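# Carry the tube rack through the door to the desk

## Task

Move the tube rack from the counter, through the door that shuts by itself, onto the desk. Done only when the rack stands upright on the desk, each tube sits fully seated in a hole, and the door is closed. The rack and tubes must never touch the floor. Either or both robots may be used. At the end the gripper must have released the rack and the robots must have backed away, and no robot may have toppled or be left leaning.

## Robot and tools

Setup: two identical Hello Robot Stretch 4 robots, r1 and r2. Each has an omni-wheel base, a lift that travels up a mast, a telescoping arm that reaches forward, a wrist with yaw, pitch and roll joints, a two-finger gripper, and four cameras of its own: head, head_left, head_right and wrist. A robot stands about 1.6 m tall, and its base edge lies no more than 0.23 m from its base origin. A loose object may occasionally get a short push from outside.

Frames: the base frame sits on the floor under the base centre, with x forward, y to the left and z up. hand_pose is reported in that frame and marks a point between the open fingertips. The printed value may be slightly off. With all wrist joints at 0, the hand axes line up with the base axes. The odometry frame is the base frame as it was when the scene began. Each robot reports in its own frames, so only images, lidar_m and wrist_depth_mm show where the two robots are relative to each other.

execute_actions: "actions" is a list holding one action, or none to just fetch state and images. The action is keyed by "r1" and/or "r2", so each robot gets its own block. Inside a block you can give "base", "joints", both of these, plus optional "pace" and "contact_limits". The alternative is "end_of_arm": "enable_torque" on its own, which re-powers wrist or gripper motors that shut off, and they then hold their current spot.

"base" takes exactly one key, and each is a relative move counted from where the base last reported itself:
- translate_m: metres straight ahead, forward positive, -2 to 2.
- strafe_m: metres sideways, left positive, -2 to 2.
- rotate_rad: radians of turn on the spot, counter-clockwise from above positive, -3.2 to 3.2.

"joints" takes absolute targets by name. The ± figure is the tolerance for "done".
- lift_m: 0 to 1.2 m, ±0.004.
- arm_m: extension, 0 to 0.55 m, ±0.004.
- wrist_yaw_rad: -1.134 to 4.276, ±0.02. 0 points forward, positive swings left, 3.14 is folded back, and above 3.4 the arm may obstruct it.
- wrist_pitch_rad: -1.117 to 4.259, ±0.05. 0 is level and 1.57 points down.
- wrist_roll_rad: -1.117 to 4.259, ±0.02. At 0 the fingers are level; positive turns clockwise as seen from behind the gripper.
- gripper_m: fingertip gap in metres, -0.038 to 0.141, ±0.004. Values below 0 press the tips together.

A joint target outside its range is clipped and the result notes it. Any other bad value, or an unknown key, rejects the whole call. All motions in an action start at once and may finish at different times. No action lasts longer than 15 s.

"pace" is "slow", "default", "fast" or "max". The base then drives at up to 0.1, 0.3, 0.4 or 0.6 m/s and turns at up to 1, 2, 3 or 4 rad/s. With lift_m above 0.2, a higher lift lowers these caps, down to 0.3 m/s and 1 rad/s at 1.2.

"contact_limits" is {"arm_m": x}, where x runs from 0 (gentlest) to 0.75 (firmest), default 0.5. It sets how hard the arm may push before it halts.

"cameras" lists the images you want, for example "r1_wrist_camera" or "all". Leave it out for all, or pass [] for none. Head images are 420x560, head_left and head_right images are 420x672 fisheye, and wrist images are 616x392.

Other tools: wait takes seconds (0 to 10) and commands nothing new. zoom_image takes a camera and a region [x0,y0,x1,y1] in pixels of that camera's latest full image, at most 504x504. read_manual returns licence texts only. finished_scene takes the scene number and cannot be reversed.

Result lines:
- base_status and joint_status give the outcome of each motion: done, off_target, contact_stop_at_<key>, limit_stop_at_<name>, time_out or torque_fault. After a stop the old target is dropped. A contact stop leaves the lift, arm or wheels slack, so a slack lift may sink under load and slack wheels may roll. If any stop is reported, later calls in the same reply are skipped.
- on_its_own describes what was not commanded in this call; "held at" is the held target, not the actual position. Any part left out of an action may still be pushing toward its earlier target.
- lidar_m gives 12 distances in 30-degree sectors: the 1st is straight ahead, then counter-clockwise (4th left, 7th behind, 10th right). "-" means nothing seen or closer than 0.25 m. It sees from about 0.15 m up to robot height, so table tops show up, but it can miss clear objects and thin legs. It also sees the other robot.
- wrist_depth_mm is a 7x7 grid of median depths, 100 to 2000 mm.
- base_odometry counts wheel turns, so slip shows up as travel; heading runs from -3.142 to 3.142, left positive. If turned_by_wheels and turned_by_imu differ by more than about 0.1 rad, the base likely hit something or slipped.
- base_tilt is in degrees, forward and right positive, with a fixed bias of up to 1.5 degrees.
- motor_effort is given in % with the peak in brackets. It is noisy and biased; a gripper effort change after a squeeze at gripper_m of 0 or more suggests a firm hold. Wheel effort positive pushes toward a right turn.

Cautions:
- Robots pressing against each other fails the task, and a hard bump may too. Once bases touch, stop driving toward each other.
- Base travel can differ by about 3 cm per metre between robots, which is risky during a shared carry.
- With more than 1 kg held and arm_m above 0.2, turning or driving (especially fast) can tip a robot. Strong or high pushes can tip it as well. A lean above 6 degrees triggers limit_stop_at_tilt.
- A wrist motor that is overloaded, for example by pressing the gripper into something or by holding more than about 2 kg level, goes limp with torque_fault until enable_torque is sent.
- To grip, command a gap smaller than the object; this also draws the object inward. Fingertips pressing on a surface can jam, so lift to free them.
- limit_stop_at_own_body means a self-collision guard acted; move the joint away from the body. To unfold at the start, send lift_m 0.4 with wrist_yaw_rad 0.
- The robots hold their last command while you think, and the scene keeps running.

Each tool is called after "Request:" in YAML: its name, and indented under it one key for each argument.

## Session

Request:
execute_actions:
  actions: []

Scene clock: 0.00 s.
r1.base_odometry: x=+0.000 y=+0.000 heading=+0.000 (m, m, rad; r1's odometry frame)
r1.turned_by_wheels: +0.000 (rad since the last result)
r1.turned_by_imu: +0.000 (rad since the last result)
r1.base_tilt: forward=+0.6 right=-0.4 (deg)
r1.lidar_m: 0.98 1.07 0.91 0.89 1.03 1.97 1.09 1.23 1.07 1.07 1.20 0.98
r1.base_status: not commanded
r1.joint_positions: lift_m=+0.241 arm_m=+0.000 wrist_yaw_rad=+3.081 wrist_pitch_rad=+0.014 wrist_roll_rad=-0.012 gripper_m=+0.057
r1.joint_status: not commanded
r1.motor_effort: lift_m=+18 arm_m=-1 wrist_yaw_rad=+1 wrist_pitch_rad=-7 wrist_roll_rad=+0 gripper_m=-2 wheel_0=+0 wheel_1=+0 wheel_2=+0 (%)
r1.hand_pose: x=-0.1116 y=+0.1047 z=+0.4153 quat_wxyz=(+0.030, -0.007, -0.006, +1.000) (m; r1's base frame)
r1.wrist_depth_mm: 144 198 - - - - 1576 / - 145 - - - - 1618 / - 133 229 - - - 1708 / 107 146 273 - - - 1808 / 144 1537 - - - 1863 1537 / 1281 1618 1430 1336 1098 1060 1078 / 229 1229 1008 539 - 866 809
r2.base_odometry: x=+0.000 y=+0.000 heading=+0.000 (m, m, rad; r2's odometry frame)
r2.turned_by_wheels: +0.000 (rad since the last result)
r2.turned_by_imu: +0.000 (rad since the last result)
r2.base_tilt: forward=-0.8 right=-0.3 (deg)
r2.lidar_m: 1.58 2.00 2.12 1.83 1.85 1.21 1.02 1.03 0.87 0.73 0.74 0.89
r2.base_status: not commanded
r2.joint_positions: lift_m=+0.235 arm_m=-0.002 wrist_yaw_rad=+3.055 wrist_pitch_rad=-0.003 wrist_roll_rad=+0.016 gripper_m=+0.057
r2.joint_status: not commanded
r2.motor_effort: lift_m=+20 arm_m=-1 wrist_yaw_rad=+1 wrist_pitch_rad=-6 wrist_roll_rad=+1 gripper_m=-4 wheel_0=+0 wheel_1=+0 wheel_2=+0 (%)
r2.hand_pose: x=-0.1113 y=+0.1120 z=+0.4139 quat_wxyz=(+0.043, +0.002, +0.008, +0.999) (m; r2's base frame)
r2.wrist_depth_mm: 136 262 1808 - - - 1756 / 120 142 1205 1336 - - 1808 / 115 139 1160 1308 1430 - 1708 / 128 163 1182 1281 1430 - 1708 / 139 1078 1138 1255 1397 - 1756 / 991 1078 1118 1308 1397 1618 1618 / 1008 1060 1025 163 991 1098 1098
pictures: r1_head_camera, r1_head_left_camera, r1_head_right_camera, r1_wrist_camera, r2_head_camera, r2_head_left_camera, r2_head_right_camera, r2_wrist_camera
Images, in order (width x height): r1_head_camera 420x560, r1_head_left_camera 420x672, r1_head_right_camera 420x672, r1_wrist_camera 616x392, r2_head_camera 420x560, r2_head_left_camera 420x672, r2_head_right_camera 420x672, r2_wrist_camera 616x392.

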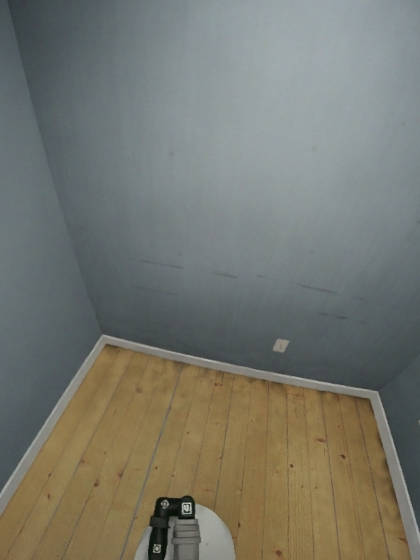

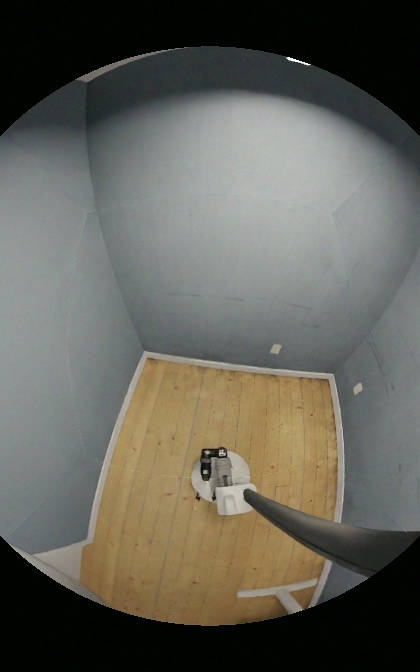

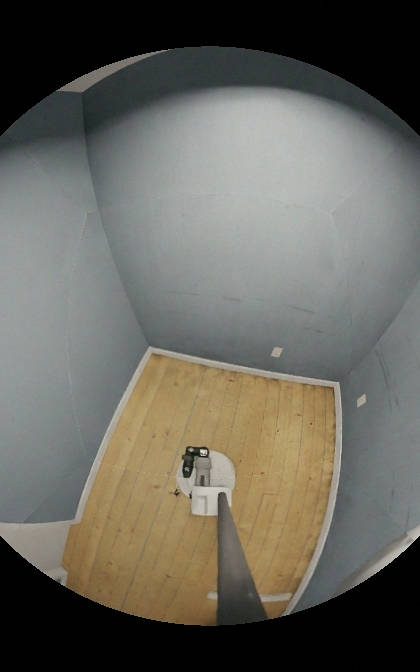

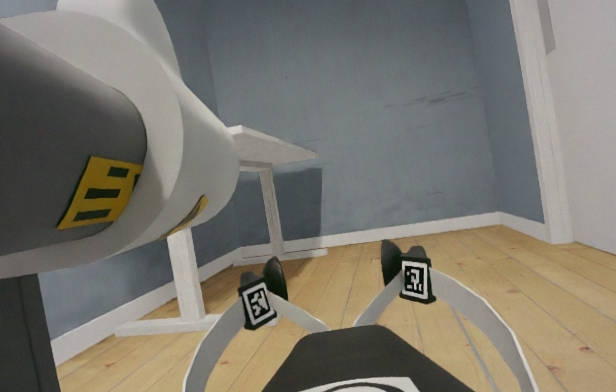

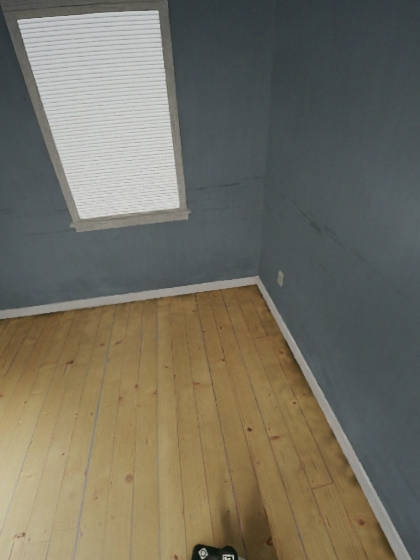

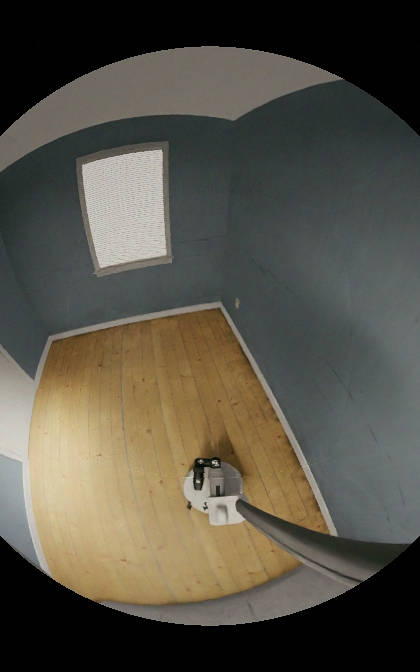

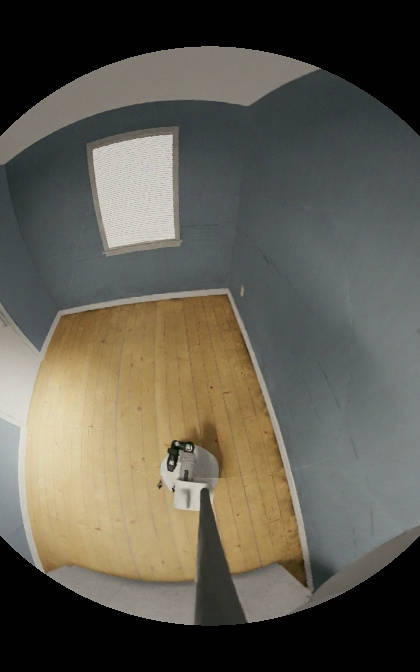

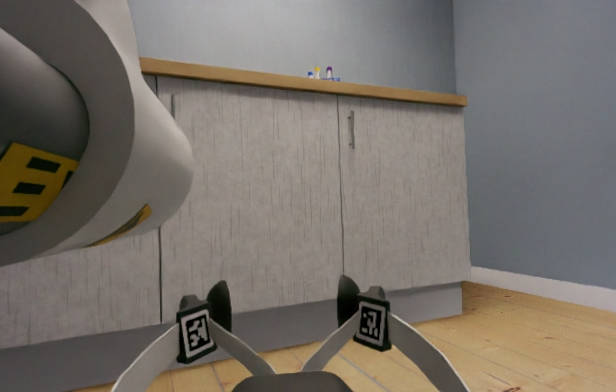

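Request:
execute_actions:
  actions:
    - {"r1": {"base": {"rotate_rad": 1.31}, "pace": "fast"}, "r2": {"base": {"rotate_rad": 3.05}, "joints": {"lift_m": 0.9, "wrist_yaw_rad": 0.075, "wrist_pitch_rad": 0.25, "gripper_m": 0.141}, "pace": "fast"}}
  cameras: ["r1_head_camera", "r1_head_left_camera", "r2_head_camera", "r2_head_right_camera", "r2_wrist_camera"]

Scene clock: 16.93 s.
r1.base_odometry: x=+0.000 y=+0.000 heading=+1.310 (m, m, rad; r1's odometry frame)
r1.turned_by_wheels: +1.310 (rad since the last result)
r1.turned_by_imu: +1.307 (rad since the last result)
r1.base_tilt: forward=+0.5 right=-0.4 (deg)
r1.lidar_m: 0.87 0.94 1.30 1.39 1.13 1.15 1.05 1.11 1.02 0.97 1.03 0.92
r1.base_status: done
r1.joint_positions: lift_m=+0.241 arm_m=+0.000 wrist_yaw_rad=+3.081 wrist_pitch_rad=+0.014 wrist_roll_rad=-0.012 gripper_m=+0.057
r1.joint_status: not commanded
r1.motor_effort: lift_m=+18(18) arm_m=-1(1) wrist_yaw_rad=+1(1) wrist_pitch_rad=-7(7) wrist_roll_rad=+0(0) gripper_m=-1(0) wheel_0=+0(8) wheel_1=+0(2) wheel_2=+1(8) (%)
r1.hand_pose: x=-0.1116 y=+0.1047 z=+0.4153 quat_wxyz=(+0.030, -0.007, -0.006, +1.000) (m; r1's base frame)
r1.wrist_depth_mm: 143 198 1255 1255 1255 1281 1308 / - 145 1229 1255 1255 1255 1281 / - 133 229 1229 1255 1308 1281 / 107 146 276 1205 1255 1281 1308 / 144 1182 1229 1229 1229 1255 1281 / 1182 1182 1205 1229 1098 1042 1078 / 229 1182 1008 544 - 878 809
r2.base_odometry: x=+0.000 y=+0.000 heading=+3.050 (m, m, rad; r2's odometry frame)
r2.turned_by_wheels: +3.050 (rad since the last result)
r2.turned_by_imu: +3.035 (rad since the last result)
r2.base_tilt: forward=-0.9 right=-0.3 (deg)
r2.lidar_m: 1.03 1.02 0.93 0.76 0.74 0.82 1.36 2.02 2.28 1.84 1.84 1.26
r2.base_status: done
r2.joint_positions: lift_m=+0.900 arm_m=-0.002 wrist_yaw_rad=+0.075 wrist_pitch_rad=+0.252 wrist_roll_rad=+0.016 gripper_m=+0.141
r2.joint_status: all done
r2.motor_effort: lift_m=+22(22) arm_m=+0(1) wrist_yaw_rad=-1(9) wrist_pitch_rad=-6(5) wrist_roll_rad=+0(1) gripper_m=-1(2) wheel_0=+0(9) wheel_1=+1(8) wheel_2=+2(7) (%)
r2.hand_pose: x=+0.4537 y=-0.0661 z=+1.0061 quat_wxyz=(+0.991, +0.003, +0.126, +0.036) (m; r2's base frame)
r2.wrist_depth_mm: 1182 1281 1366 1499 1576 1708 1708 / 1229 1336 1397 1499 1661 1808 1708 / 1255 1336 1430 1537 1618 1863 1708 / 931 931 904 976 1042 1160 1661 / 741 798 878 960 1060 1182 1708 / 768 208 891 1008 222 1255 1756 / 788 866 891 148 1138 1308 1661
pictures: r1_head_camera, r1_head_left_camera, r2_head_camera, r2_head_right_camera, r2_wrist_camera
Images, in order (width x height): r1_head_camera 420x560, r1_head_left_camera 420x672, r2_head_camera 420x560, r2_head_right_camera 420x672, r2_wrist_camera 616x392.

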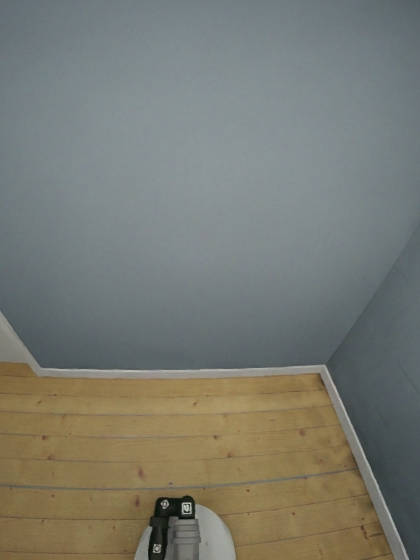

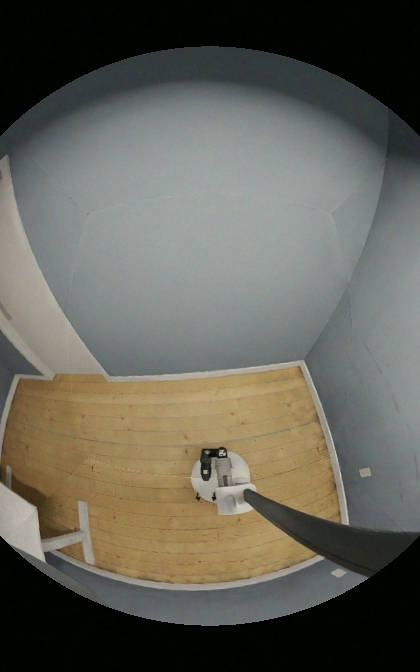

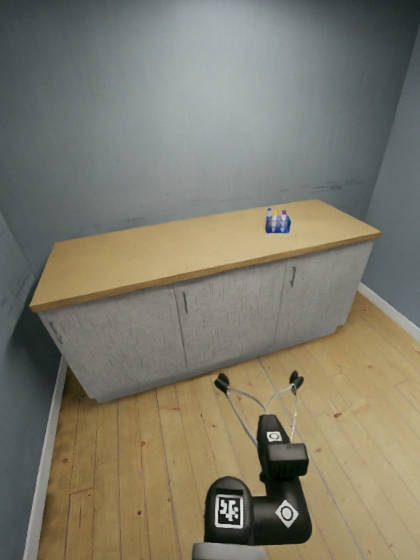

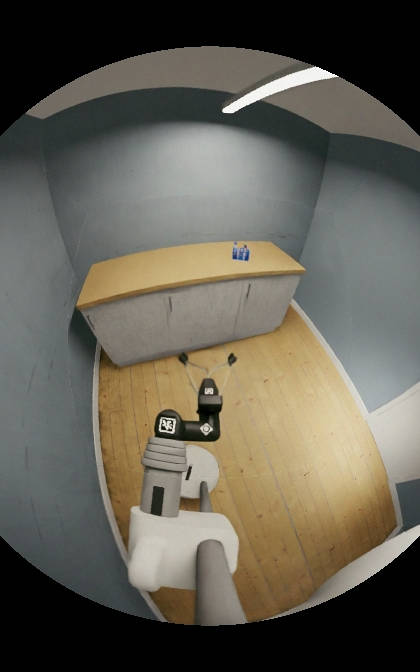

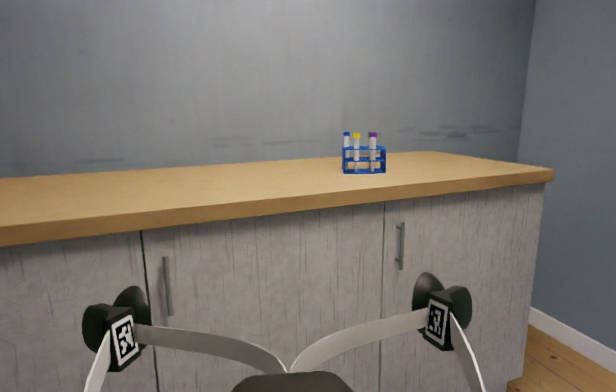

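Request:
zoom_image:
  camera: "r2_head_camera"
  region: [230, 190, 340, 270]

Request:
zoom_image:
  camera: "r2_wrist_camera"
  region: [310, 110, 430, 200]

Region (230, 190, 340, 270) of r2_head_camera's 420x560 image, scaled by 4.582, with more detail than that image has; it fills the top 367 rows of this view, and the rest is white.

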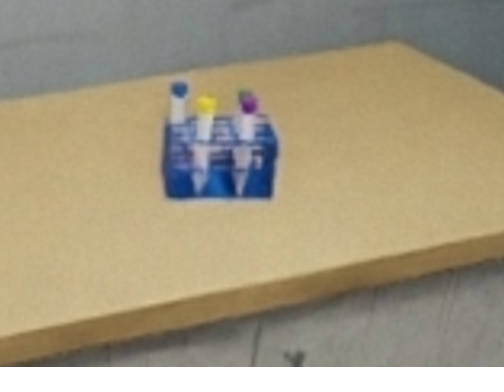

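Region (310, 110, 430, 200) of r2_wrist_camera's 616x392 image, scaled by 4.200; it fills the top 378 rows of this view, and the rest is white.

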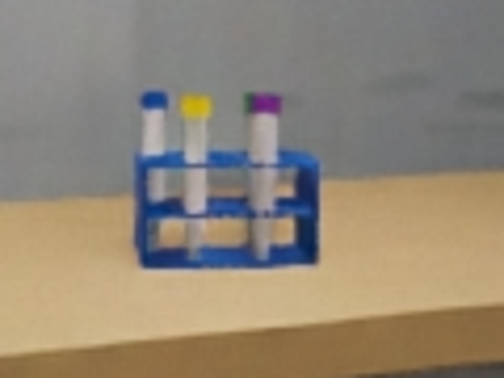

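Request:
execute_actions:
  actions:
    - {"r1": {"base": {"translate_m": 0.45}, "pace": "fast"}, "r2": {"base": {"strafe_m": -0.19}, "pace": "fast"}}
  cameras: []

Request:
execute_actions:
  actions:
    - {"r1": {"base": {"strafe_m": 1.5}, "pace": "max"}, "r2": {"base": {"translate_m": 0.65}, "joints": {"arm_m": 0.1}, "pace": "fast"}}
  cameras: ["r1_head_camera", "r1_head_left_camera", "r2_head_camera", "r2_wrist_camera"]

Scene clock: 43.87 s.
r1.base_odometry: x=+0.116 y=+0.435 heading=+1.310 (m, m, rad; r1's odometry frame)
r1.turned_by_wheels: +0.000 (rad since the last result)
r1.turned_by_imu: -0.004 (rad since the last result)
r1.base_tilt: forward=+0.6 right=-0.6 (deg)
r1.lidar_m: 0.44 0.48 0.66 1.95 1.34 1.56 1.51 1.44 1.03 0.97 0.69 0.46
r1.base_status: done
r1.joint_positions: lift_m=+0.241 arm_m=+0.000 wrist_yaw_rad=+3.081 wrist_pitch_rad=+0.014 wrist_roll_rad=-0.012 gripper_m=+0.057
r1.joint_status: not commanded
r1.motor_effort: lift_m=+18(18) arm_m=-1(1) wrist_yaw_rad=+1(1) wrist_pitch_rad=-7(7) wrist_roll_rad=-1(1) gripper_m=-2(4) wheel_0=-2(9) wheel_1=-2(7) wheel_2=+1(12) (%)
r1.hand_pose: x=-0.1116 y=+0.1047 z=+0.4153 quat_wxyz=(+0.030, -0.007, -0.006, +1.000) (m; r1's base frame)
r1.wrist_depth_mm: 144 198 1661 1708 1756 1756 1756 / - 145 1661 1661 1708 1708 1499 / - 133 229 1708 1661 1756 1756 / 107 145 276 1661 1756 1708 1808 / 144 1618 1661 1661 1708 1756 1537 / 1537 1576 1464 1308 1098 1060 1078 / 229 1229 1008 544 - 866 820
r2.base_odometry: x=+0.017 y=+0.189 heading=+3.050 (m, m, rad; r2's odometry frame)
r2.turned_by_wheels: +0.000 (rad since the last result)
r2.turned_by_imu: +0.001 (rad since the last result)
r2.base_tilt: forward=-0.8 right=-0.3 (deg)
r2.lidar_m: 1.12 1.06 1.15 0.93 0.92 1.02 1.64 1.93 2.07 1.66 1.67 1.39
r2.base_status: done
r2.joint_positions: lift_m=+0.900 arm_m=-0.002 wrist_yaw_rad=+0.075 wrist_pitch_rad=+0.252 wrist_roll_rad=+0.016 gripper_m=+0.141
r2.joint_status: not commanded
r2.motor_effort: lift_m=+21(22) arm_m=-1(1) wrist_yaw_rad=+0(1) wrist_pitch_rad=-6(6) wrist_roll_rad=+1(0) gripper_m=-1(2) wheel_0=+0(10) wheel_1=+1(10) wheel_2=+1(1) (%)
r2.hand_pose: x=+0.4537 y=-0.0662 z=+1.0061 quat_wxyz=(+0.991, +0.003, +0.126, +0.036) (m; r2's base frame)
r2.wrist_depth_mm: 1255 1336 1430 1537 1618 1708 1537 / 1308 1397 1430 1576 1661 1808 1499 / 1308 1366 1537 1537 1756 1863 1499 / 931 917 946 1025 1138 1229 1499 / 809 878 960 1042 1160 1756 1537 / 831 209 976 1042 221 1808 1576 / 854 917 991 148 1229 1576 1537
pictures: none
No camera images: the call's "cameras" was empty. Leave "cameras" out to get every camera's image.

Scene clock: 47.80 s.
r1.base_odometry: x=-1.333 y=+0.822 heading=+1.310 (m, m, rad; r1's odometry frame)
r1.turned_by_wheels: +0.000 (rad since the last result)
r1.turned_by_imu: -0.006 (rad since the last result)
r1.base_tilt: forward=+0.6 right=-0.4 (deg)
r1.lidar_m: 0.47 0.52 0.58 1.22 1.18 0.81 0.77 0.81 2.16 1.87 0.62 0.53
r1.base_status: done
r1.joint_positions: lift_m=+0.241 arm_m=+0.000 wrist_yaw_rad=+3.081 wrist_pitch_rad=+0.014 wrist_roll_rad=-0.012 gripper_m=+0.057
r1.joint_status: not commanded
r1.motor_effort: lift_m=+18(18) arm_m=-1(1) wrist_yaw_rad=+1(1) wrist_pitch_rad=-7(7) wrist_roll_rad=+0(0) gripper_m=-2(3) wheel_0=+1(15) wheel_1=-1(13) wheel_2=+0(1) (%)
r1.hand_pose: x=-0.1116 y=+0.1047 z=+0.4153 quat_wxyz=(+0.030, -0.007, -0.006, +1.000) (m; r1's base frame)
r1.wrist_depth_mm: 144 198 1708 1708 1756 1756 1397 / - 145 1756 1661 1160 1229 1308 / - 133 230 1708 1756 1808 1499 / 107 145 276 1708 1808 1808 1499 / 144 1708 1661 1756 1863 1708 1430 / 1661 1661 1255 1336 1098 1042 1078 / 229 1255 976 539 - 866 809
r2.base_odometry: x=-0.630 y=+0.248 heading=+3.050 (m, m, rad; r2's odometry frame)
r2.turned_by_wheels: +0.000 (rad since the last result)
r2.turned_by_imu: -0.001 (rad since the last result)
r2.base_tilt: forward=-0.8 right=-0.4 (deg)
r2.lidar_m: 0.48 0.48 0.53 0.84 1.14 1.26 2.03 2.54 1.78 1.46 1.46 0.62
r2.base_status: done
r2.joint_positions: lift_m=+0.900 arm_m=+0.099 wrist_yaw_rad=+0.075 wrist_pitch_rad=+0.252 wrist_roll_rad=+0.016 gripper_m=+0.141
r2.joint_status: all done
r2.motor_effort: lift_m=+21(21) arm_m=+5(10) wrist_yaw_rad=-1(1) wrist_pitch_rad=-6(6) wrist_roll_rad=+0(1) gripper_m=-1(1) wheel_0=+0(6) wheel_1=+1(6) wheel_2=+2(11) (%)
r2.hand_pose: x=+0.5552 y=-0.0662 z=+1.0061 quat_wxyz=(+0.991, +0.003, +0.126, +0.036) (m; r2's base frame)
r2.wrist_depth_mm: 699 741 798 854 917 1008 1118 / 715 759 809 878 960 1060 1138 / 723 778 842 904 1008 1078 1205 / 741 778 842 788 866 878 1205 / 564 564 521 473 544 544 544 / 410 209 402 397 221 375 394 / 322 293 291 148 312 325 366
pictures: r1_head_camera, r1_head_left_camera, r2_head_camera, r2_wrist_camera
Images, in order (width x height): r1_head_camera 420x560, r1_head_left_camera 420x672, r2_head_camera 420x560, r2_wrist_camera 616x392.

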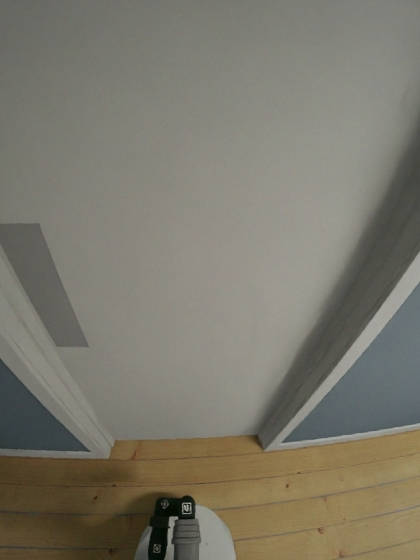

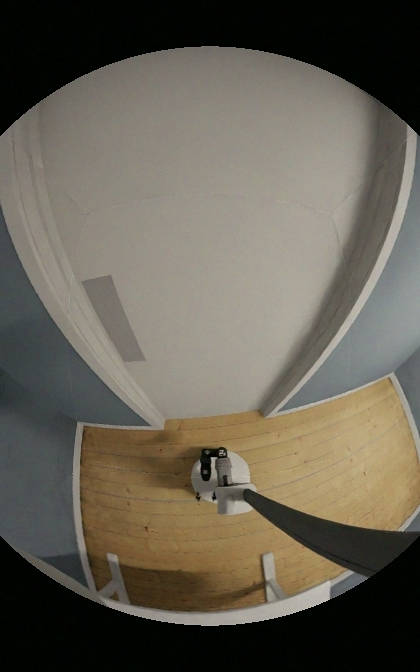

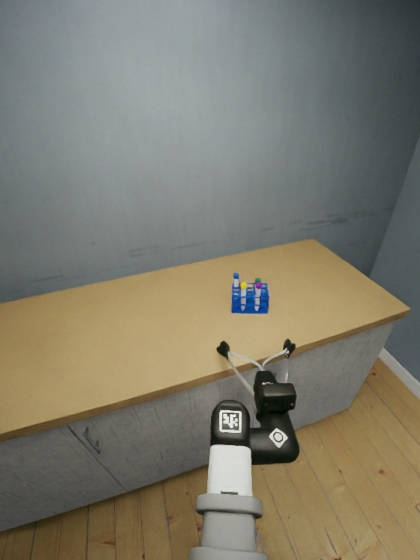

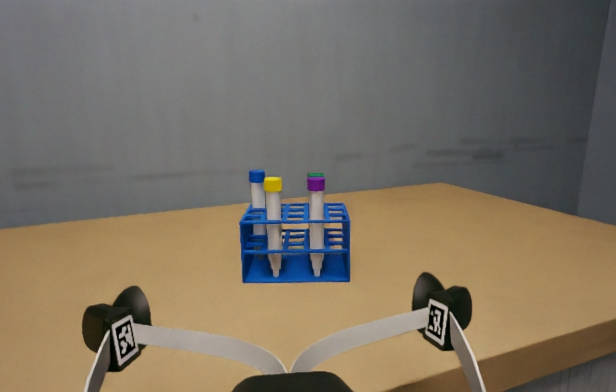

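Request:
zoom_image:
  camera: "r2_head_camera"
  region: [190, 260, 320, 380]

Request:
zoom_image:
  camera: "r2_wrist_camera"
  region: [210, 150, 390, 300]

Region (190, 260, 320, 380) of r2_head_camera's 420x560 image, scaled by 3.877, with more detail than that image has; it fills the top 465 rows of this view, and the rest is white.

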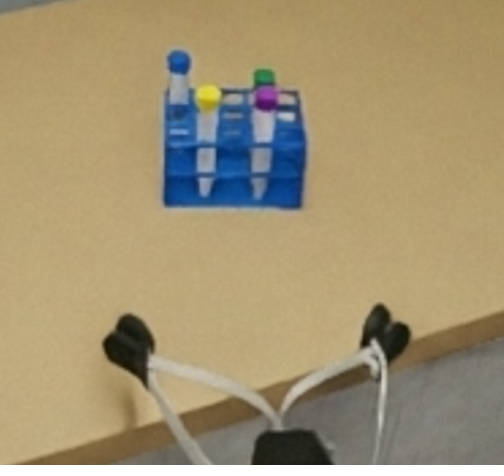

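Region (210, 150, 390, 300) of r2_wrist_camera's 616x392 image, scaled by 2.800.

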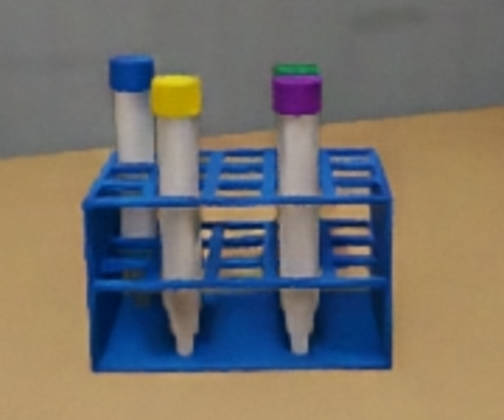

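Request:
execute_actions:
  actions:
    - {"r1": {"base": {"translate_m": 0.2}}, "r2": {"base": {"strafe_m": 0.02}, "joints": {"lift_m": 0.846, "arm_m": 0.29, "wrist_yaw_rad": 0.005}}}
  cameras: ["r2_head_camera", "r2_wrist_camera"]

Request:
zoom_image:
  camera: "r2_head_camera"
  region: [190, 260, 320, 380]

Scene clock: 86.73 s.
r1.base_odometry: x=-1.282 y=+1.015 heading=+1.310 (m, m, rad; r1's odometry frame)
r1.turned_by_wheels: +0.000 (rad since the last result)
r1.turned_by_imu: -0.003 (rad since the last result)
r1.base_tilt: forward=+0.5 right=-0.4 (deg)
r1.lidar_m: 0.28 0.30 0.42 0.85 1.29 1.03 0.96 1.02 2.42 0.99 0.45 0.31
r1.base_status: done
r1.joint_positions: lift_m=+0.241 arm_m=+0.000 wrist_yaw_rad=+3.081 wrist_pitch_rad=+0.014 wrist_roll_rad=-0.012 gripper_m=+0.057
r1.joint_status: not commanded
r1.motor_effort: lift_m=+18(18) arm_m=-1(1) wrist_yaw_rad=+1(2) wrist_pitch_rad=-7(7) wrist_roll_rad=+1(0) gripper_m=+0(3) wheel_0=+0(6) wheel_1=+1(4) wheel_2=+0(10) (%)
r1.hand_pose: x=-0.1116 y=+0.1047 z=+0.4153 quat_wxyz=(+0.030, -0.007, -0.006, +1.000) (m; r1's base frame)
r1.wrist_depth_mm: 143 198 1921 1921 1921 1983 1430 / - 145 1921 1983 1921 1708 1366 / - 133 229 1430 - 1863 1499 / 107 146 274 1863 1983 1921 1576 / 144 1863 1921 1983 1983 1808 1499 / 1756 1808 1430 1308 1098 1060 1078 / 229 1229 1025 544 - 854 820
r2.base_odometry: x=-0.632 y=+0.228 heading=+3.050 (m, m, rad; r2's odometry frame)
r2.turned_by_wheels: +0.000 (rad since the last result)
r2.turned_by_imu: +0.000 (rad since the last result)
r2.base_tilt: forward=-0.9 right=-0.3 (deg)
r2.lidar_m: 0.47 0.47 0.51 0.82 1.12 1.27 2.01 2.56 1.82 1.48 1.44 0.59
r2.base_status: done
r2.joint_positions: lift_m=+0.846 arm_m=+0.289 wrist_yaw_rad=+0.005 wrist_pitch_rad=+0.252 wrist_roll_rad=+0.016 gripper_m=+0.141
r2.joint_status: all done
r2.motor_effort: lift_m=+17(23) arm_m=+5(6) wrist_yaw_rad=+0(2) wrist_pitch_rad=-6(6) wrist_roll_rad=+0(0) gripper_m=-1(0) wheel_0=+0(8) wheel_1=-1(6) wheel_2=+0(2) (%)
r2.hand_pose: x=+0.7398 y=-0.0860 z=+0.9524 quat_wxyz=(+0.992, +0.008, +0.126, +0.002) (m; r2's base frame)
r2.wrist_depth_mm: 544 591 647 691 759 866 976 / 564 609 654 723 798 891 1008 / 569 621 661 732 831 931 1098 / 580 621 300 324 647 640 1042 / 415 415 268 282 370 399 397 / 298 208 273 274 221 276 290 / 236 214 213 148 230 220 229
pictures: r2_head_camera, r2_wrist_camera
Images, in order (width x height): r2_head_camera 420x560, r2_wrist_camera 616x392.

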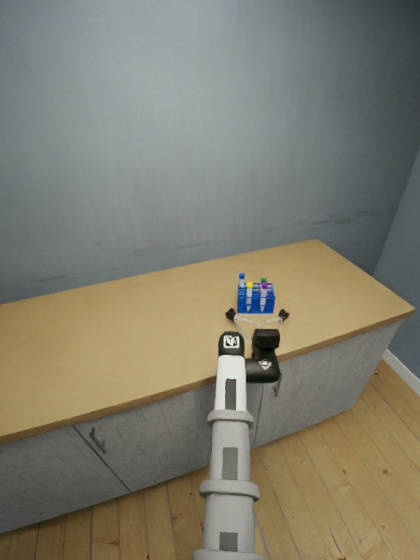

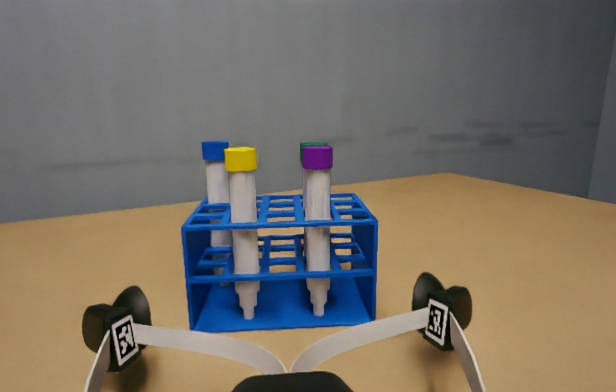

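Region (190, 260, 320, 380) of r2_head_camera's 420x560 image, scaled by 3.877, with more detail than that image has; it fills the top 465 rows of this view, and the rest is white.

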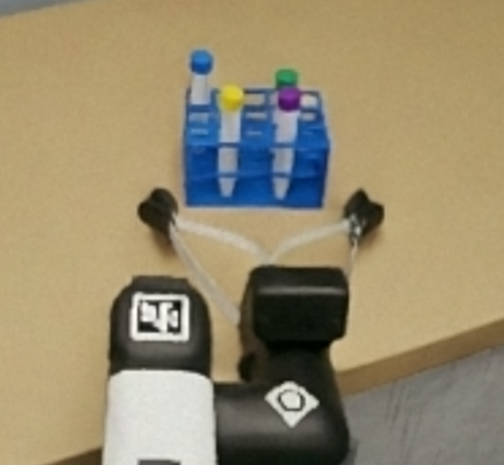

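Request:
execute_actions:
  actions:
    - {"r1": {"base": {"translate_m": 0.2}, "pace": "slow"}, "r2": {"joints": {"arm_m": 0.353}, "pace": "slow", "contact_limits": {"arm_m": 0.2}}}
  cameras: ["r2_head_camera", "r2_wrist_camera", "r1_head_right_camera"]

Request:
zoom_image:
  camera: "r2_head_camera"
  region: [200, 260, 310, 360]

Scene clock: 95.47 s.
r1.base_odometry: x=-1.230 y=+1.208 heading=+1.310 (m, m, rad; r1's odometry frame)
r1.turned_by_wheels: +0.000 (rad since the last result)
r1.turned_by_imu: -0.002 (rad since the last result)
r1.base_tilt: forward=+0.7 right=-0.5 (deg)
r1.lidar_m: - 0.25 0.38 0.39 1.27 1.24 1.16 1.24 2.59 0.41 0.25 0.25
r1.base_status: done
r1.joint_positions: lift_m=+0.241 arm_m=+0.000 wrist_yaw_rad=+3.081 wrist_pitch_rad=+0.014 wrist_roll_rad=-0.012 gripper_m=+0.057
r1.joint_status: not commanded
r1.motor_effort: lift_m=+17(17) arm_m=-1(1) wrist_yaw_rad=+1(2) wrist_pitch_rad=-7(7) wrist_roll_rad=+0(0) gripper_m=-3(3) wheel_0=+3(11) wheel_1=+2(8) wheel_2=-3(14) (%)
r1.hand_pose: x=-0.1116 y=+0.1047 z=+0.4153 quat_wxyz=(+0.030, -0.007, -0.006, +1.000) (m; r1's base frame)
r1.wrist_depth_mm: 143 198 - - - 1921 1464 / - 145 - - - 1921 1464 / - 133 229 1618 - 1863 1464 / 107 146 276 - - - 1537 / 145 - - - - 1756 1499 / 1863 1921 1397 1308 1098 1078 1098 / 229 1205 1025 544 - 878 820
r2.base_odometry: x=-0.632 y=+0.228 heading=+3.050 (m, m, rad; r2's odometry frame)
r2.turned_by_wheels: +0.000 (rad since the last result)
r2.turned_by_imu: +0.001 (rad since the last result)
r2.base_tilt: forward=-0.9 right=-0.3 (deg)
r2.lidar_m: 0.48 0.48 0.51 0.84 1.11 1.27 1.97 2.57 1.76 1.48 1.45 0.63
r2.base_status: not commanded
r2.joint_positions: lift_m=+0.846 arm_m=+0.352 wrist_yaw_rad=+0.005 wrist_pitch_rad=+0.252 wrist_roll_rad=+0.016 gripper_m=+0.141
r2.joint_status: all done
r2.motor_effort: lift_m=+17(17) arm_m=+5(5) wrist_yaw_rad=+0(0) wrist_pitch_rad=-6(6) wrist_roll_rad=+0(1) gripper_m=+0(1) wheel_0=+0(0) wheel_1=-1(1) wheel_2=+0(0) (%)
r2.contact_limits: arm_m 0.2
r2.hand_pose: x=+0.8028 y=-0.0860 z=+0.9524 quat_wxyz=(+0.992, +0.008, +0.126, +0.002) (m; r2's base frame)
r2.wrist_depth_mm: 500 539 580 640 699 788 878 / 512 554 597 661 732 809 904 / 521 564 615 676 759 854 976 / 539 585 236 262 647 634 960 / 415 413 195 199 239 399 397 / 300 195 204 213 209 276 289 / 235 204 209 148 220 220 229
pictures: r1_head_right_camera, r2_head_camera, r2_wrist_camera
Images, in order (width x height): r1_head_right_camera 420x672, r2_head_camera 420x560, r2_wrist_camera 616x392.

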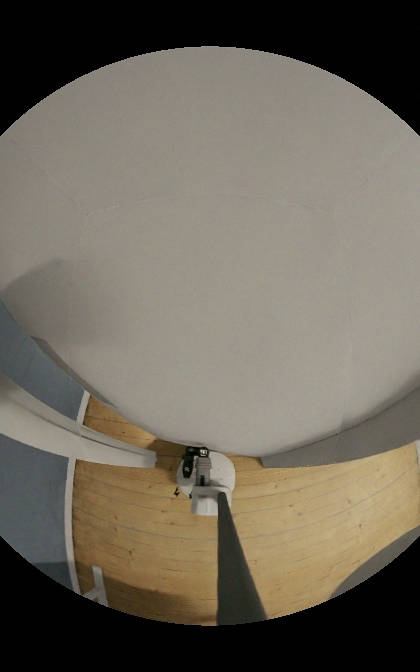

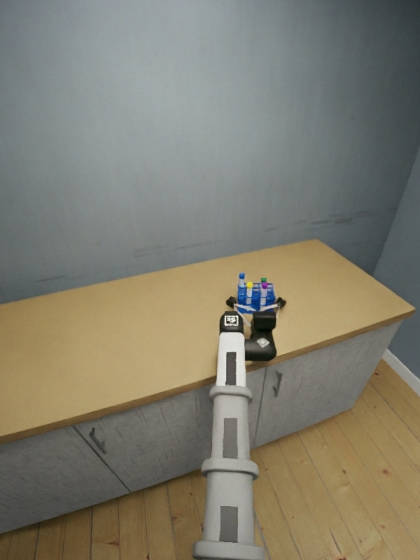

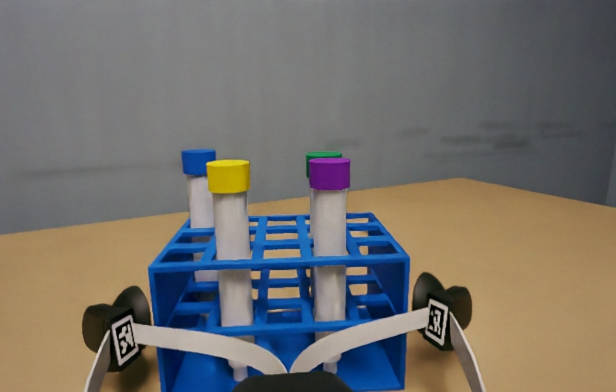

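Region (200, 260, 310, 360) of r2_head_camera's 420x560 image, scaled by 4.582, with more detail than that image has; it fills the top 458 rows of this view, and the rest is white.

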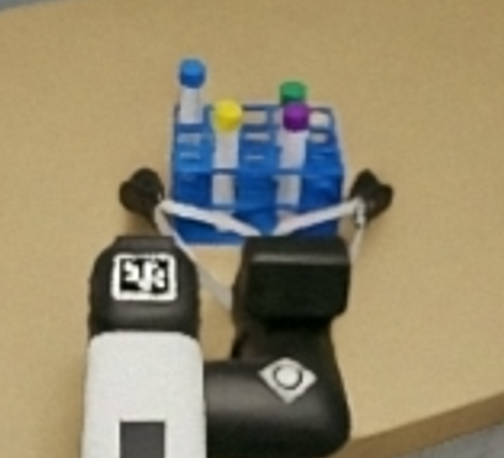

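Request:
execute_actions:
  actions:
    - {"r1": {"base": {"translate_m": 0.25}, "pace": "slow"}, "r2": {"joints": {"gripper_m": 0.065}}}
  cameras: ["r2_wrist_camera", "r1_head_right_camera"]

Request:
execute_actions:
  actions:
    - {"r1": {"base": {"translate_m": 0.15}, "pace": "slow"}, "r2": {"joints": {"lift_m": 0.89}, "pace": "slow"}}
  cameras: ["r2_wrist_camera", "r1_head_right_camera"]

Scene clock: 104.00 s.
r1.base_odometry: x=-1.166 y=+1.450 heading=+1.310 (m, m, rad; r1's odometry frame)
r1.turned_by_wheels: +0.000 (rad since the last result)
r1.turned_by_imu: -0.004 (rad since the last result)
r1.base_tilt: forward=+0.6 right=-0.4 (deg)
r1.lidar_m: 0.25 0.40 1.32 0.43 0.41 1.50 1.43 1.49 0.43 0.25 0.25 -
r1.base_status: done
r1.joint_positions: lift_m=+0.241 arm_m=+0.000 wrist_yaw_rad=+3.081 wrist_pitch_rad=+0.014 wrist_roll_rad=-0.012 gripper_m=+0.057
r1.joint_status: not commanded
r1.motor_effort: lift_m=+17(18) arm_m=-1(1) wrist_yaw_rad=+1(1) wrist_pitch_rad=-7(7) wrist_roll_rad=+0(0) gripper_m=-1(0) wheel_0=+3(6) wheel_1=+1(7) wheel_2=-4(11) (%)
r1.hand_pose: x=-0.1116 y=+0.1047 z=+0.4153 quat_wxyz=(+0.030, -0.007, -0.006, +1.000) (m; r1's base frame)
r1.wrist_depth_mm: 143 198 - - - 1983 1430 / - 145 - - - - 1430 / - 133 229 - - 1983 1499 / 107 145 274 - - - 1576 / 144 - - - - 1808 1499 / 1808 1983 1430 1308 1118 1025 1098 / 229 1229 1008 544 - 854 809
r2.base_odometry: x=-0.632 y=+0.228 heading=+3.050 (m, m, rad; r2's odometry frame)
r2.turned_by_wheels: +0.000 (rad since the last result)
r2.turned_by_imu: +0.001 (rad since the last result)
r2.base_tilt: forward=-0.9 right=-0.4 (deg)
r2.lidar_m: 0.48 0.48 0.53 0.83 1.11 1.26 2.03 2.57 1.65 1.49 1.45 0.61
r2.base_status: not commanded
r2.joint_positions: lift_m=+0.846 arm_m=+0.352 wrist_yaw_rad=+0.005 wrist_pitch_rad=+0.253 wrist_roll_rad=+0.016 gripper_m=+0.065
r2.joint_status: all done
r2.motor_effort: lift_m=+17(17) arm_m=+5(5) wrist_yaw_rad=+0(0) wrist_pitch_rad=-9(8) wrist_roll_rad=+1(0) gripper_m=-25(20) wheel_0=+0(0) wheel_1=-1(1) wheel_2=+0(0) (%)
r2.hand_pose: x=+0.8027 y=-0.0860 z=+0.9522 quat_wxyz=(+0.992, +0.008, +0.126, +0.001) (m; r2's base frame)
r2.wrist_depth_mm: 496 535 580 634 707 778 891 / 508 554 603 661 741 809 946 / 525 564 609 668 759 842 976 / 535 580 176 247 640 621 960 / 413 404 178 180 220 394 392 / 297 193 195 198 193 272 289 / 216 173 177 177 184 210 229
pictures: r1_head_right_camera, r2_wrist_camera
Images, in order (width x height): r1_head_right_camera 420x672, r2_wrist_camera 616x392.

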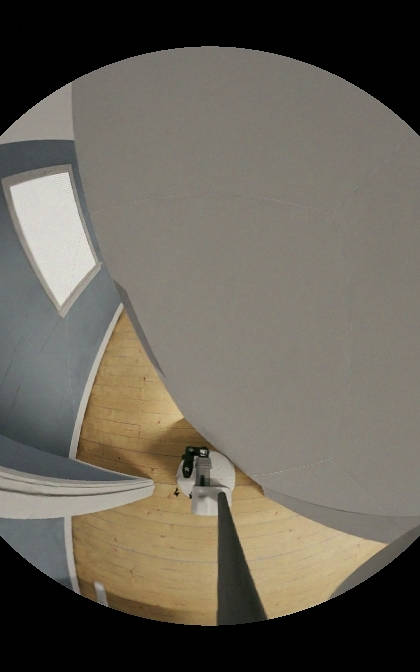

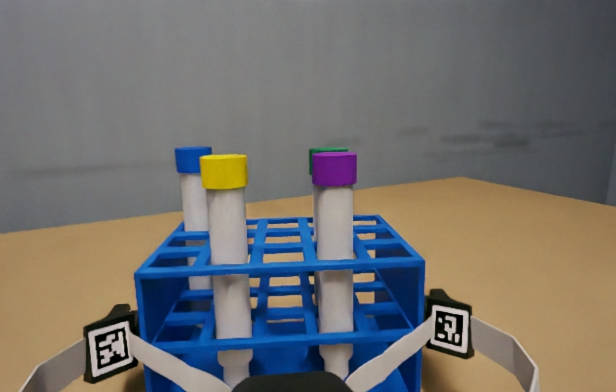

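Scene clock: 106.77 s.
r1.base_odometry: x=-1.127 y=+1.594 heading=+1.310 (m, m, rad; r1's odometry frame)
r1.turned_by_wheels: +0.000 (rad since the last result)
r1.turned_by_imu: -0.002 (rad since the last result)
r1.base_tilt: forward=+0.6 right=-0.5 (deg)
r1.lidar_m: 0.27 1.82 1.32 1.01 0.47 1.68 1.58 2.43 0.30 0.25 - 0.25
r1.base_status: done
r1.joint_positions: lift_m=+0.241 arm_m=+0.000 wrist_yaw_rad=+3.081 wrist_pitch_rad=+0.014 wrist_roll_rad=-0.012 gripper_m=+0.057
r1.joint_status: not commanded
r1.motor_effort: lift_m=+17(18) arm_m=-1(1) wrist_yaw_rad=+1(1) wrist_pitch_rad=-7(7) wrist_roll_rad=+0(1) gripper_m=-2(4) wheel_0=+3(9) wheel_1=+0(2) wheel_2=-7(11) (%)
r1.hand_pose: x=-0.1116 y=+0.1047 z=+0.4153 quat_wxyz=(+0.030, -0.007, -0.006, +1.000) (m; r1's base frame)
r1.wrist_depth_mm: 143 198 - - - 1983 418 / - 145 - - - - 415 / - 133 229 - - - 433 / 107 145 276 - - - 442 / 144 - - - - 1921 473 / 1808 1983 1464 1366 1098 1060 496 / 229 1205 991 539 - 866 508
r2.base_odometry: x=-0.632 y=+0.228 heading=+3.050 (m, m, rad; r2's odometry frame)
r2.turned_by_wheels: +0.000 (rad since the last result)
r2.turned_by_imu: +0.000 (rad since the last result)
r2.base_tilt: forward=-0.9 right=-0.4 (deg)
r2.lidar_m: 0.50 0.48 0.55 0.84 1.10 1.23 2.01 2.55 1.44 1.48 1.45 0.62
r2.base_status: not commanded
r2.joint_positions: lift_m=+0.890 arm_m=+0.352 wrist_yaw_rad=+0.005 wrist_pitch_rad=+0.253 wrist_roll_rad=+0.016 gripper_m=+0.065
r2.joint_status: all done
r2.motor_effort: lift_m=+23(26) arm_m=+5(5) wrist_yaw_rad=+0(0) wrist_pitch_rad=-9(9) wrist_roll_rad=+0(0) gripper_m=-22(24) wheel_0=+0(0) wheel_1=-1(1) wheel_2=+0(0) (%)
r2.hand_pose: x=+0.8027 y=-0.0860 z=+0.9957 quat_wxyz=(+0.992, +0.008, +0.126, +0.001) (m; r2's base frame)
r2.wrist_depth_mm: 500 539 580 634 707 788 891 / 508 554 597 661 732 820 931 / 521 564 609 661 759 842 976 / 530 580 176 246 759 854 1025 / 535 525 176 180 220 508 508 / 387 194 195 198 193 355 370 / 279 172 177 177 185 270 296
pictures: r1_head_right_camera, r2_wrist_camera
Images, in order (width x height): r1_head_right_camera 420x672, r2_wrist_camera 616x392.

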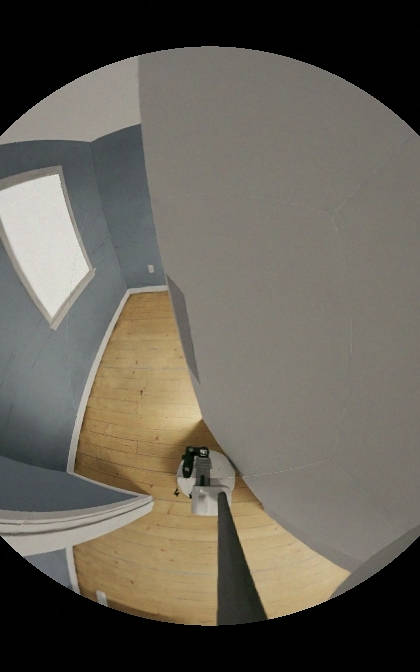

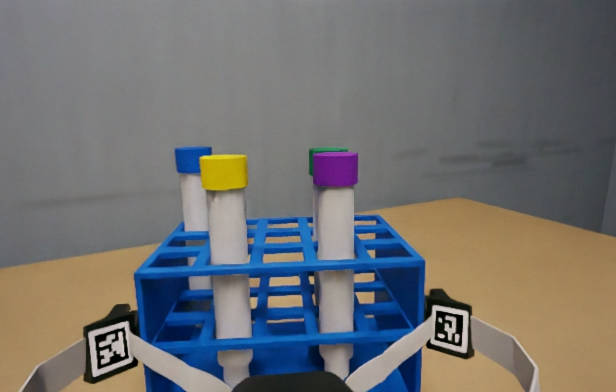

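Request:
execute_actions:
  actions:
    - {"r1": {"base": {"translate_m": 0.25}, "pace": "slow"}, "r2": {"base": {"rotate_rad": -1.38}, "joints": {"arm_m": 0.0}, "pace": "slow"}}
  cameras: ["r2_head_right_camera", "r1_head_right_camera"]

Scene clock: 157.50 s.
r1.base_odometry: x=-1.063 y=+1.836 heading=+1.310 (m, m, rad; r1's odometry frame)
r1.turned_by_wheels: +0.000 (rad since the last result)
r1.turned_by_imu: -0.004 (rad since the last result)
r1.base_tilt: forward=+0.6 right=-0.4 (deg)
r1.lidar_m: 2.09 1.80 1.29 1.26 0.70 0.65 1.86 0.51 0.25 0.25 - 0.25
r1.base_status: done
r1.joint_positions: lift_m=+0.241 arm_m=+0.000 wrist_yaw_rad=+3.081 wrist_pitch_rad=+0.014 wrist_roll_rad=-0.012 gripper_m=+0.057
r1.joint_status: not commanded
r1.motor_effort: lift_m=+18(17) arm_m=-1(1) wrist_yaw_rad=+1(1) wrist_pitch_rad=-7(7) wrist_roll_rad=+1(0) gripper_m=-3(2) wheel_0=+5(8) wheel_1=-2(4) wheel_2=-3(11) (%)
r1.hand_pose: x=-0.1116 y=+0.1047 z=+0.4153 quat_wxyz=(+0.030, -0.007, -0.006, +1.000) (m; r1's base frame)
r1.wrist_depth_mm: 143 198 - - - 634 634 / - 145 - - - 627 640 / - 133 229 - - 640 640 / 107 145 274 - - 654 647 / 144 - - - - 676 640 / 1808 1863 1430 1281 1118 627 647 / 229 1229 1008 544 - 778 627
r2.base_odometry: x=-0.632 y=+0.228 heading=+1.671 (m, m, rad; r2's odometry frame)
r2.turned_by_wheels: -1.379 (rad since the last result)
r2.turned_by_imu: -1.372 (rad since the last result)
r2.base_tilt: forward=-0.8 right=-0.3 (deg)
r2.lidar_m: 0.40 0.85 0.54 0.47 0.49 0.60 1.12 1.15 1.43 2.55 1.28 0.43
r2.base_status: done
r2.joint_positions: lift_m=+0.890 arm_m=+0.001 wrist_yaw_rad=+0.005 wrist_pitch_rad=+0.253 wrist_roll_rad=+0.016 gripper_m=+0.065
r2.joint_status: all done
r2.motor_effort: lift_m=+23(23) arm_m=-5(6) wrist_yaw_rad=+1(1) wrist_pitch_rad=-10(8) wrist_roll_rad=+1(1) gripper_m=-22(23) wheel_0=+2(7) wheel_1=+4(5) wheel_2=+2(7) (%)
r2.hand_pose: x=+0.4515 y=-0.0860 z=+0.9956 quat_wxyz=(+0.992, +0.008, +0.126, +0.001) (m; r2's base frame)
r2.wrist_depth_mm: 1042 1078 1098 1182 1229 1160 991 / 1042 1098 1160 1205 1308 1205 991 / 1078 1138 1160 1255 1308 1229 1008 / 1118 1160 175 246 1366 1255 1025 / 1182 1182 176 179 221 1281 1042 / 1182 193 195 199 194 1182 1060 / 1160 172 177 177 184 1182 1078
pictures: r1_head_right_camera, r2_head_right_camera
Images, in order (width x height): r1_head_right_camera 420x672, r2_head_right_camera 420x672.

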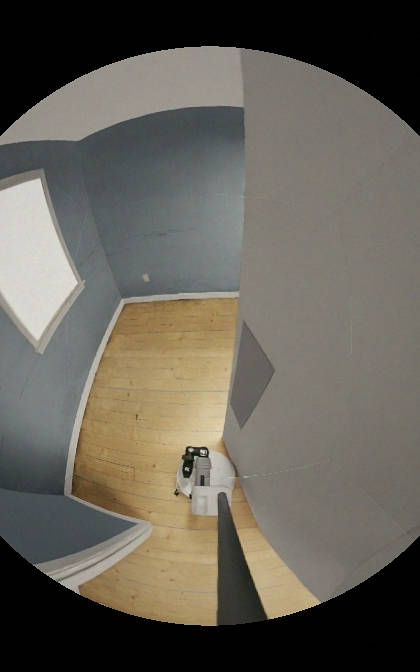

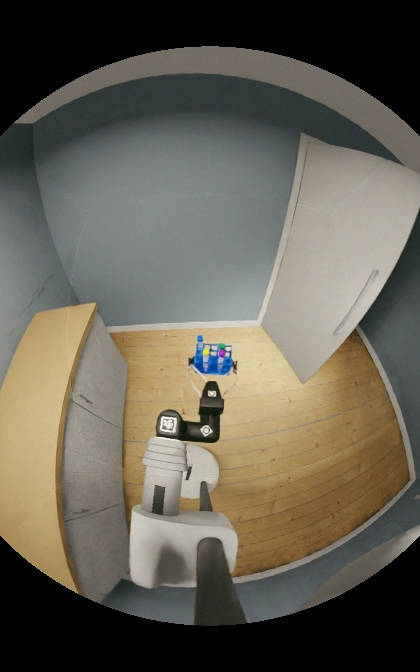

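Request:
execute_actions:
  actions:
    - {"r1": {"base": {"strafe_m": -0.22}, "pace": "slow"}, "r2": {"base": {"strafe_m": -0.9}, "pace": "fast"}}
  cameras: ["r2_head_right_camera", "r1_head_right_camera"]

Scene clock: 170.77 s.
r1.base_odometry: x=-0.851 y=+1.779 heading=+1.310 (m, m, rad; r1's odometry frame)
r1.turned_by_wheels: +0.000 (rad since the last result)
r1.turned_by_imu: -0.003 (rad since the last result)
r1.base_tilt: forward=+0.5 right=-0.5 (deg)
r1.lidar_m: 0.66 2.20 1.55 1.47 0.79 1.94 1.85 0.26 0.25 - 0.25 0.29
r1.base_status: done
r1.joint_positions: lift_m=+0.241 arm_m=+0.000 wrist_yaw_rad=+3.081 wrist_pitch_rad=+0.014 wrist_roll_rad=-0.012 gripper_m=+0.057
r1.joint_status: not commanded
r1.motor_effort: lift_m=+18(18) arm_m=-1(1) wrist_yaw_rad=+1(1) wrist_pitch_rad=-7(7) wrist_roll_rad=+0(0) gripper_m=-3(3) wheel_0=+3(7) wheel_1=-3(5) wheel_2=+1(2) (%)
r1.hand_pose: x=-0.1116 y=+0.1047 z=+0.4153 quat_wxyz=(+0.030, -0.007, -0.006, +1.000) (m; r1's base frame)
r1.wrist_depth_mm: 143 198 - - - - 676 / - 145 - - - - 699 / - 133 229 - - - 741 / 107 145 276 - - - 759 / 144 508 - - - 1921 1430 / 387 549 1464 1281 1098 1042 991 / 230 544 1025 539 - 866 798
r2.base_odometry: x=+0.264 y=+0.318 heading=+1.671 (m, m, rad; r2's odometry frame)
r2.turned_by_wheels: +0.000 (rad since the last result)
r2.turned_by_imu: +0.002 (rad since the last result)
r2.base_tilt: forward=-0.8 right=-0.4 (deg)
r2.lidar_m: 0.41 0.79 1.54 1.37 1.36 1.08 0.96 1.00 1.27 1.66 1.70 0.44
r2.base_status: done
r2.joint_positions: lift_m=+0.890 arm_m=+0.001 wrist_yaw_rad=+0.005 wrist_pitch_rad=+0.253 wrist_roll_rad=+0.016 gripper_m=+0.065
r2.joint_status: not commanded
r2.motor_effort: lift_m=+23(23) arm_m=-5(5) wrist_yaw_rad=+0(0) wrist_pitch_rad=-9(9) wrist_roll_rad=+0(1) gripper_m=-22(22) wheel_0=-2(11) wheel_1=+1(12) wheel_2=+0(2) (%)
r2.hand_pose: x=+0.4515 y=-0.0860 z=+0.9956 quat_wxyz=(+0.992, +0.008, +0.126, +0.001) (m; r2's base frame)
r2.wrist_depth_mm: 449 691 - - - 1464 1499 / 466 661 - - - 1499 1576 / 504 647 1078 - - 1499 1618 / 535 634 218 247 1576 1576 1661 / 559 521 176 180 221 1661 1708 / 1308 194 195 199 193 1661 1808 / 1336 173 177 177 183 1576 1618
pictures: r1_head_right_camera, r2_head_right_camera
Images, in order (width x height): r1_head_right_camera 420x672, r2_head_right_camera 420x672.

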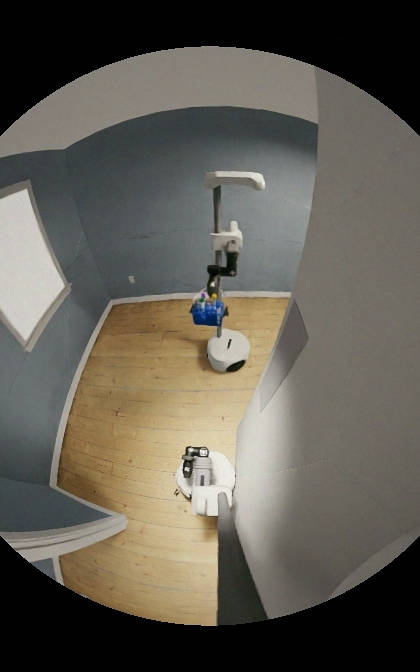

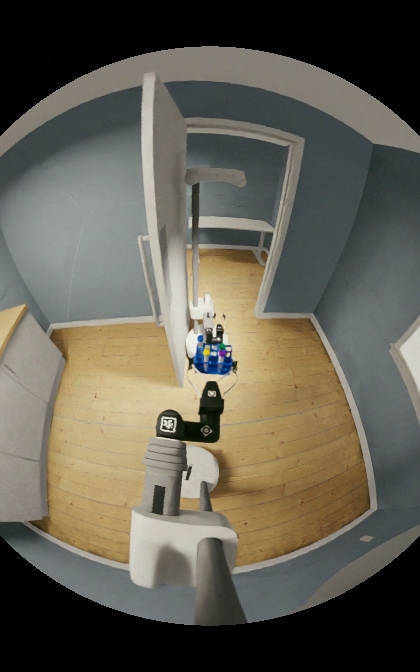

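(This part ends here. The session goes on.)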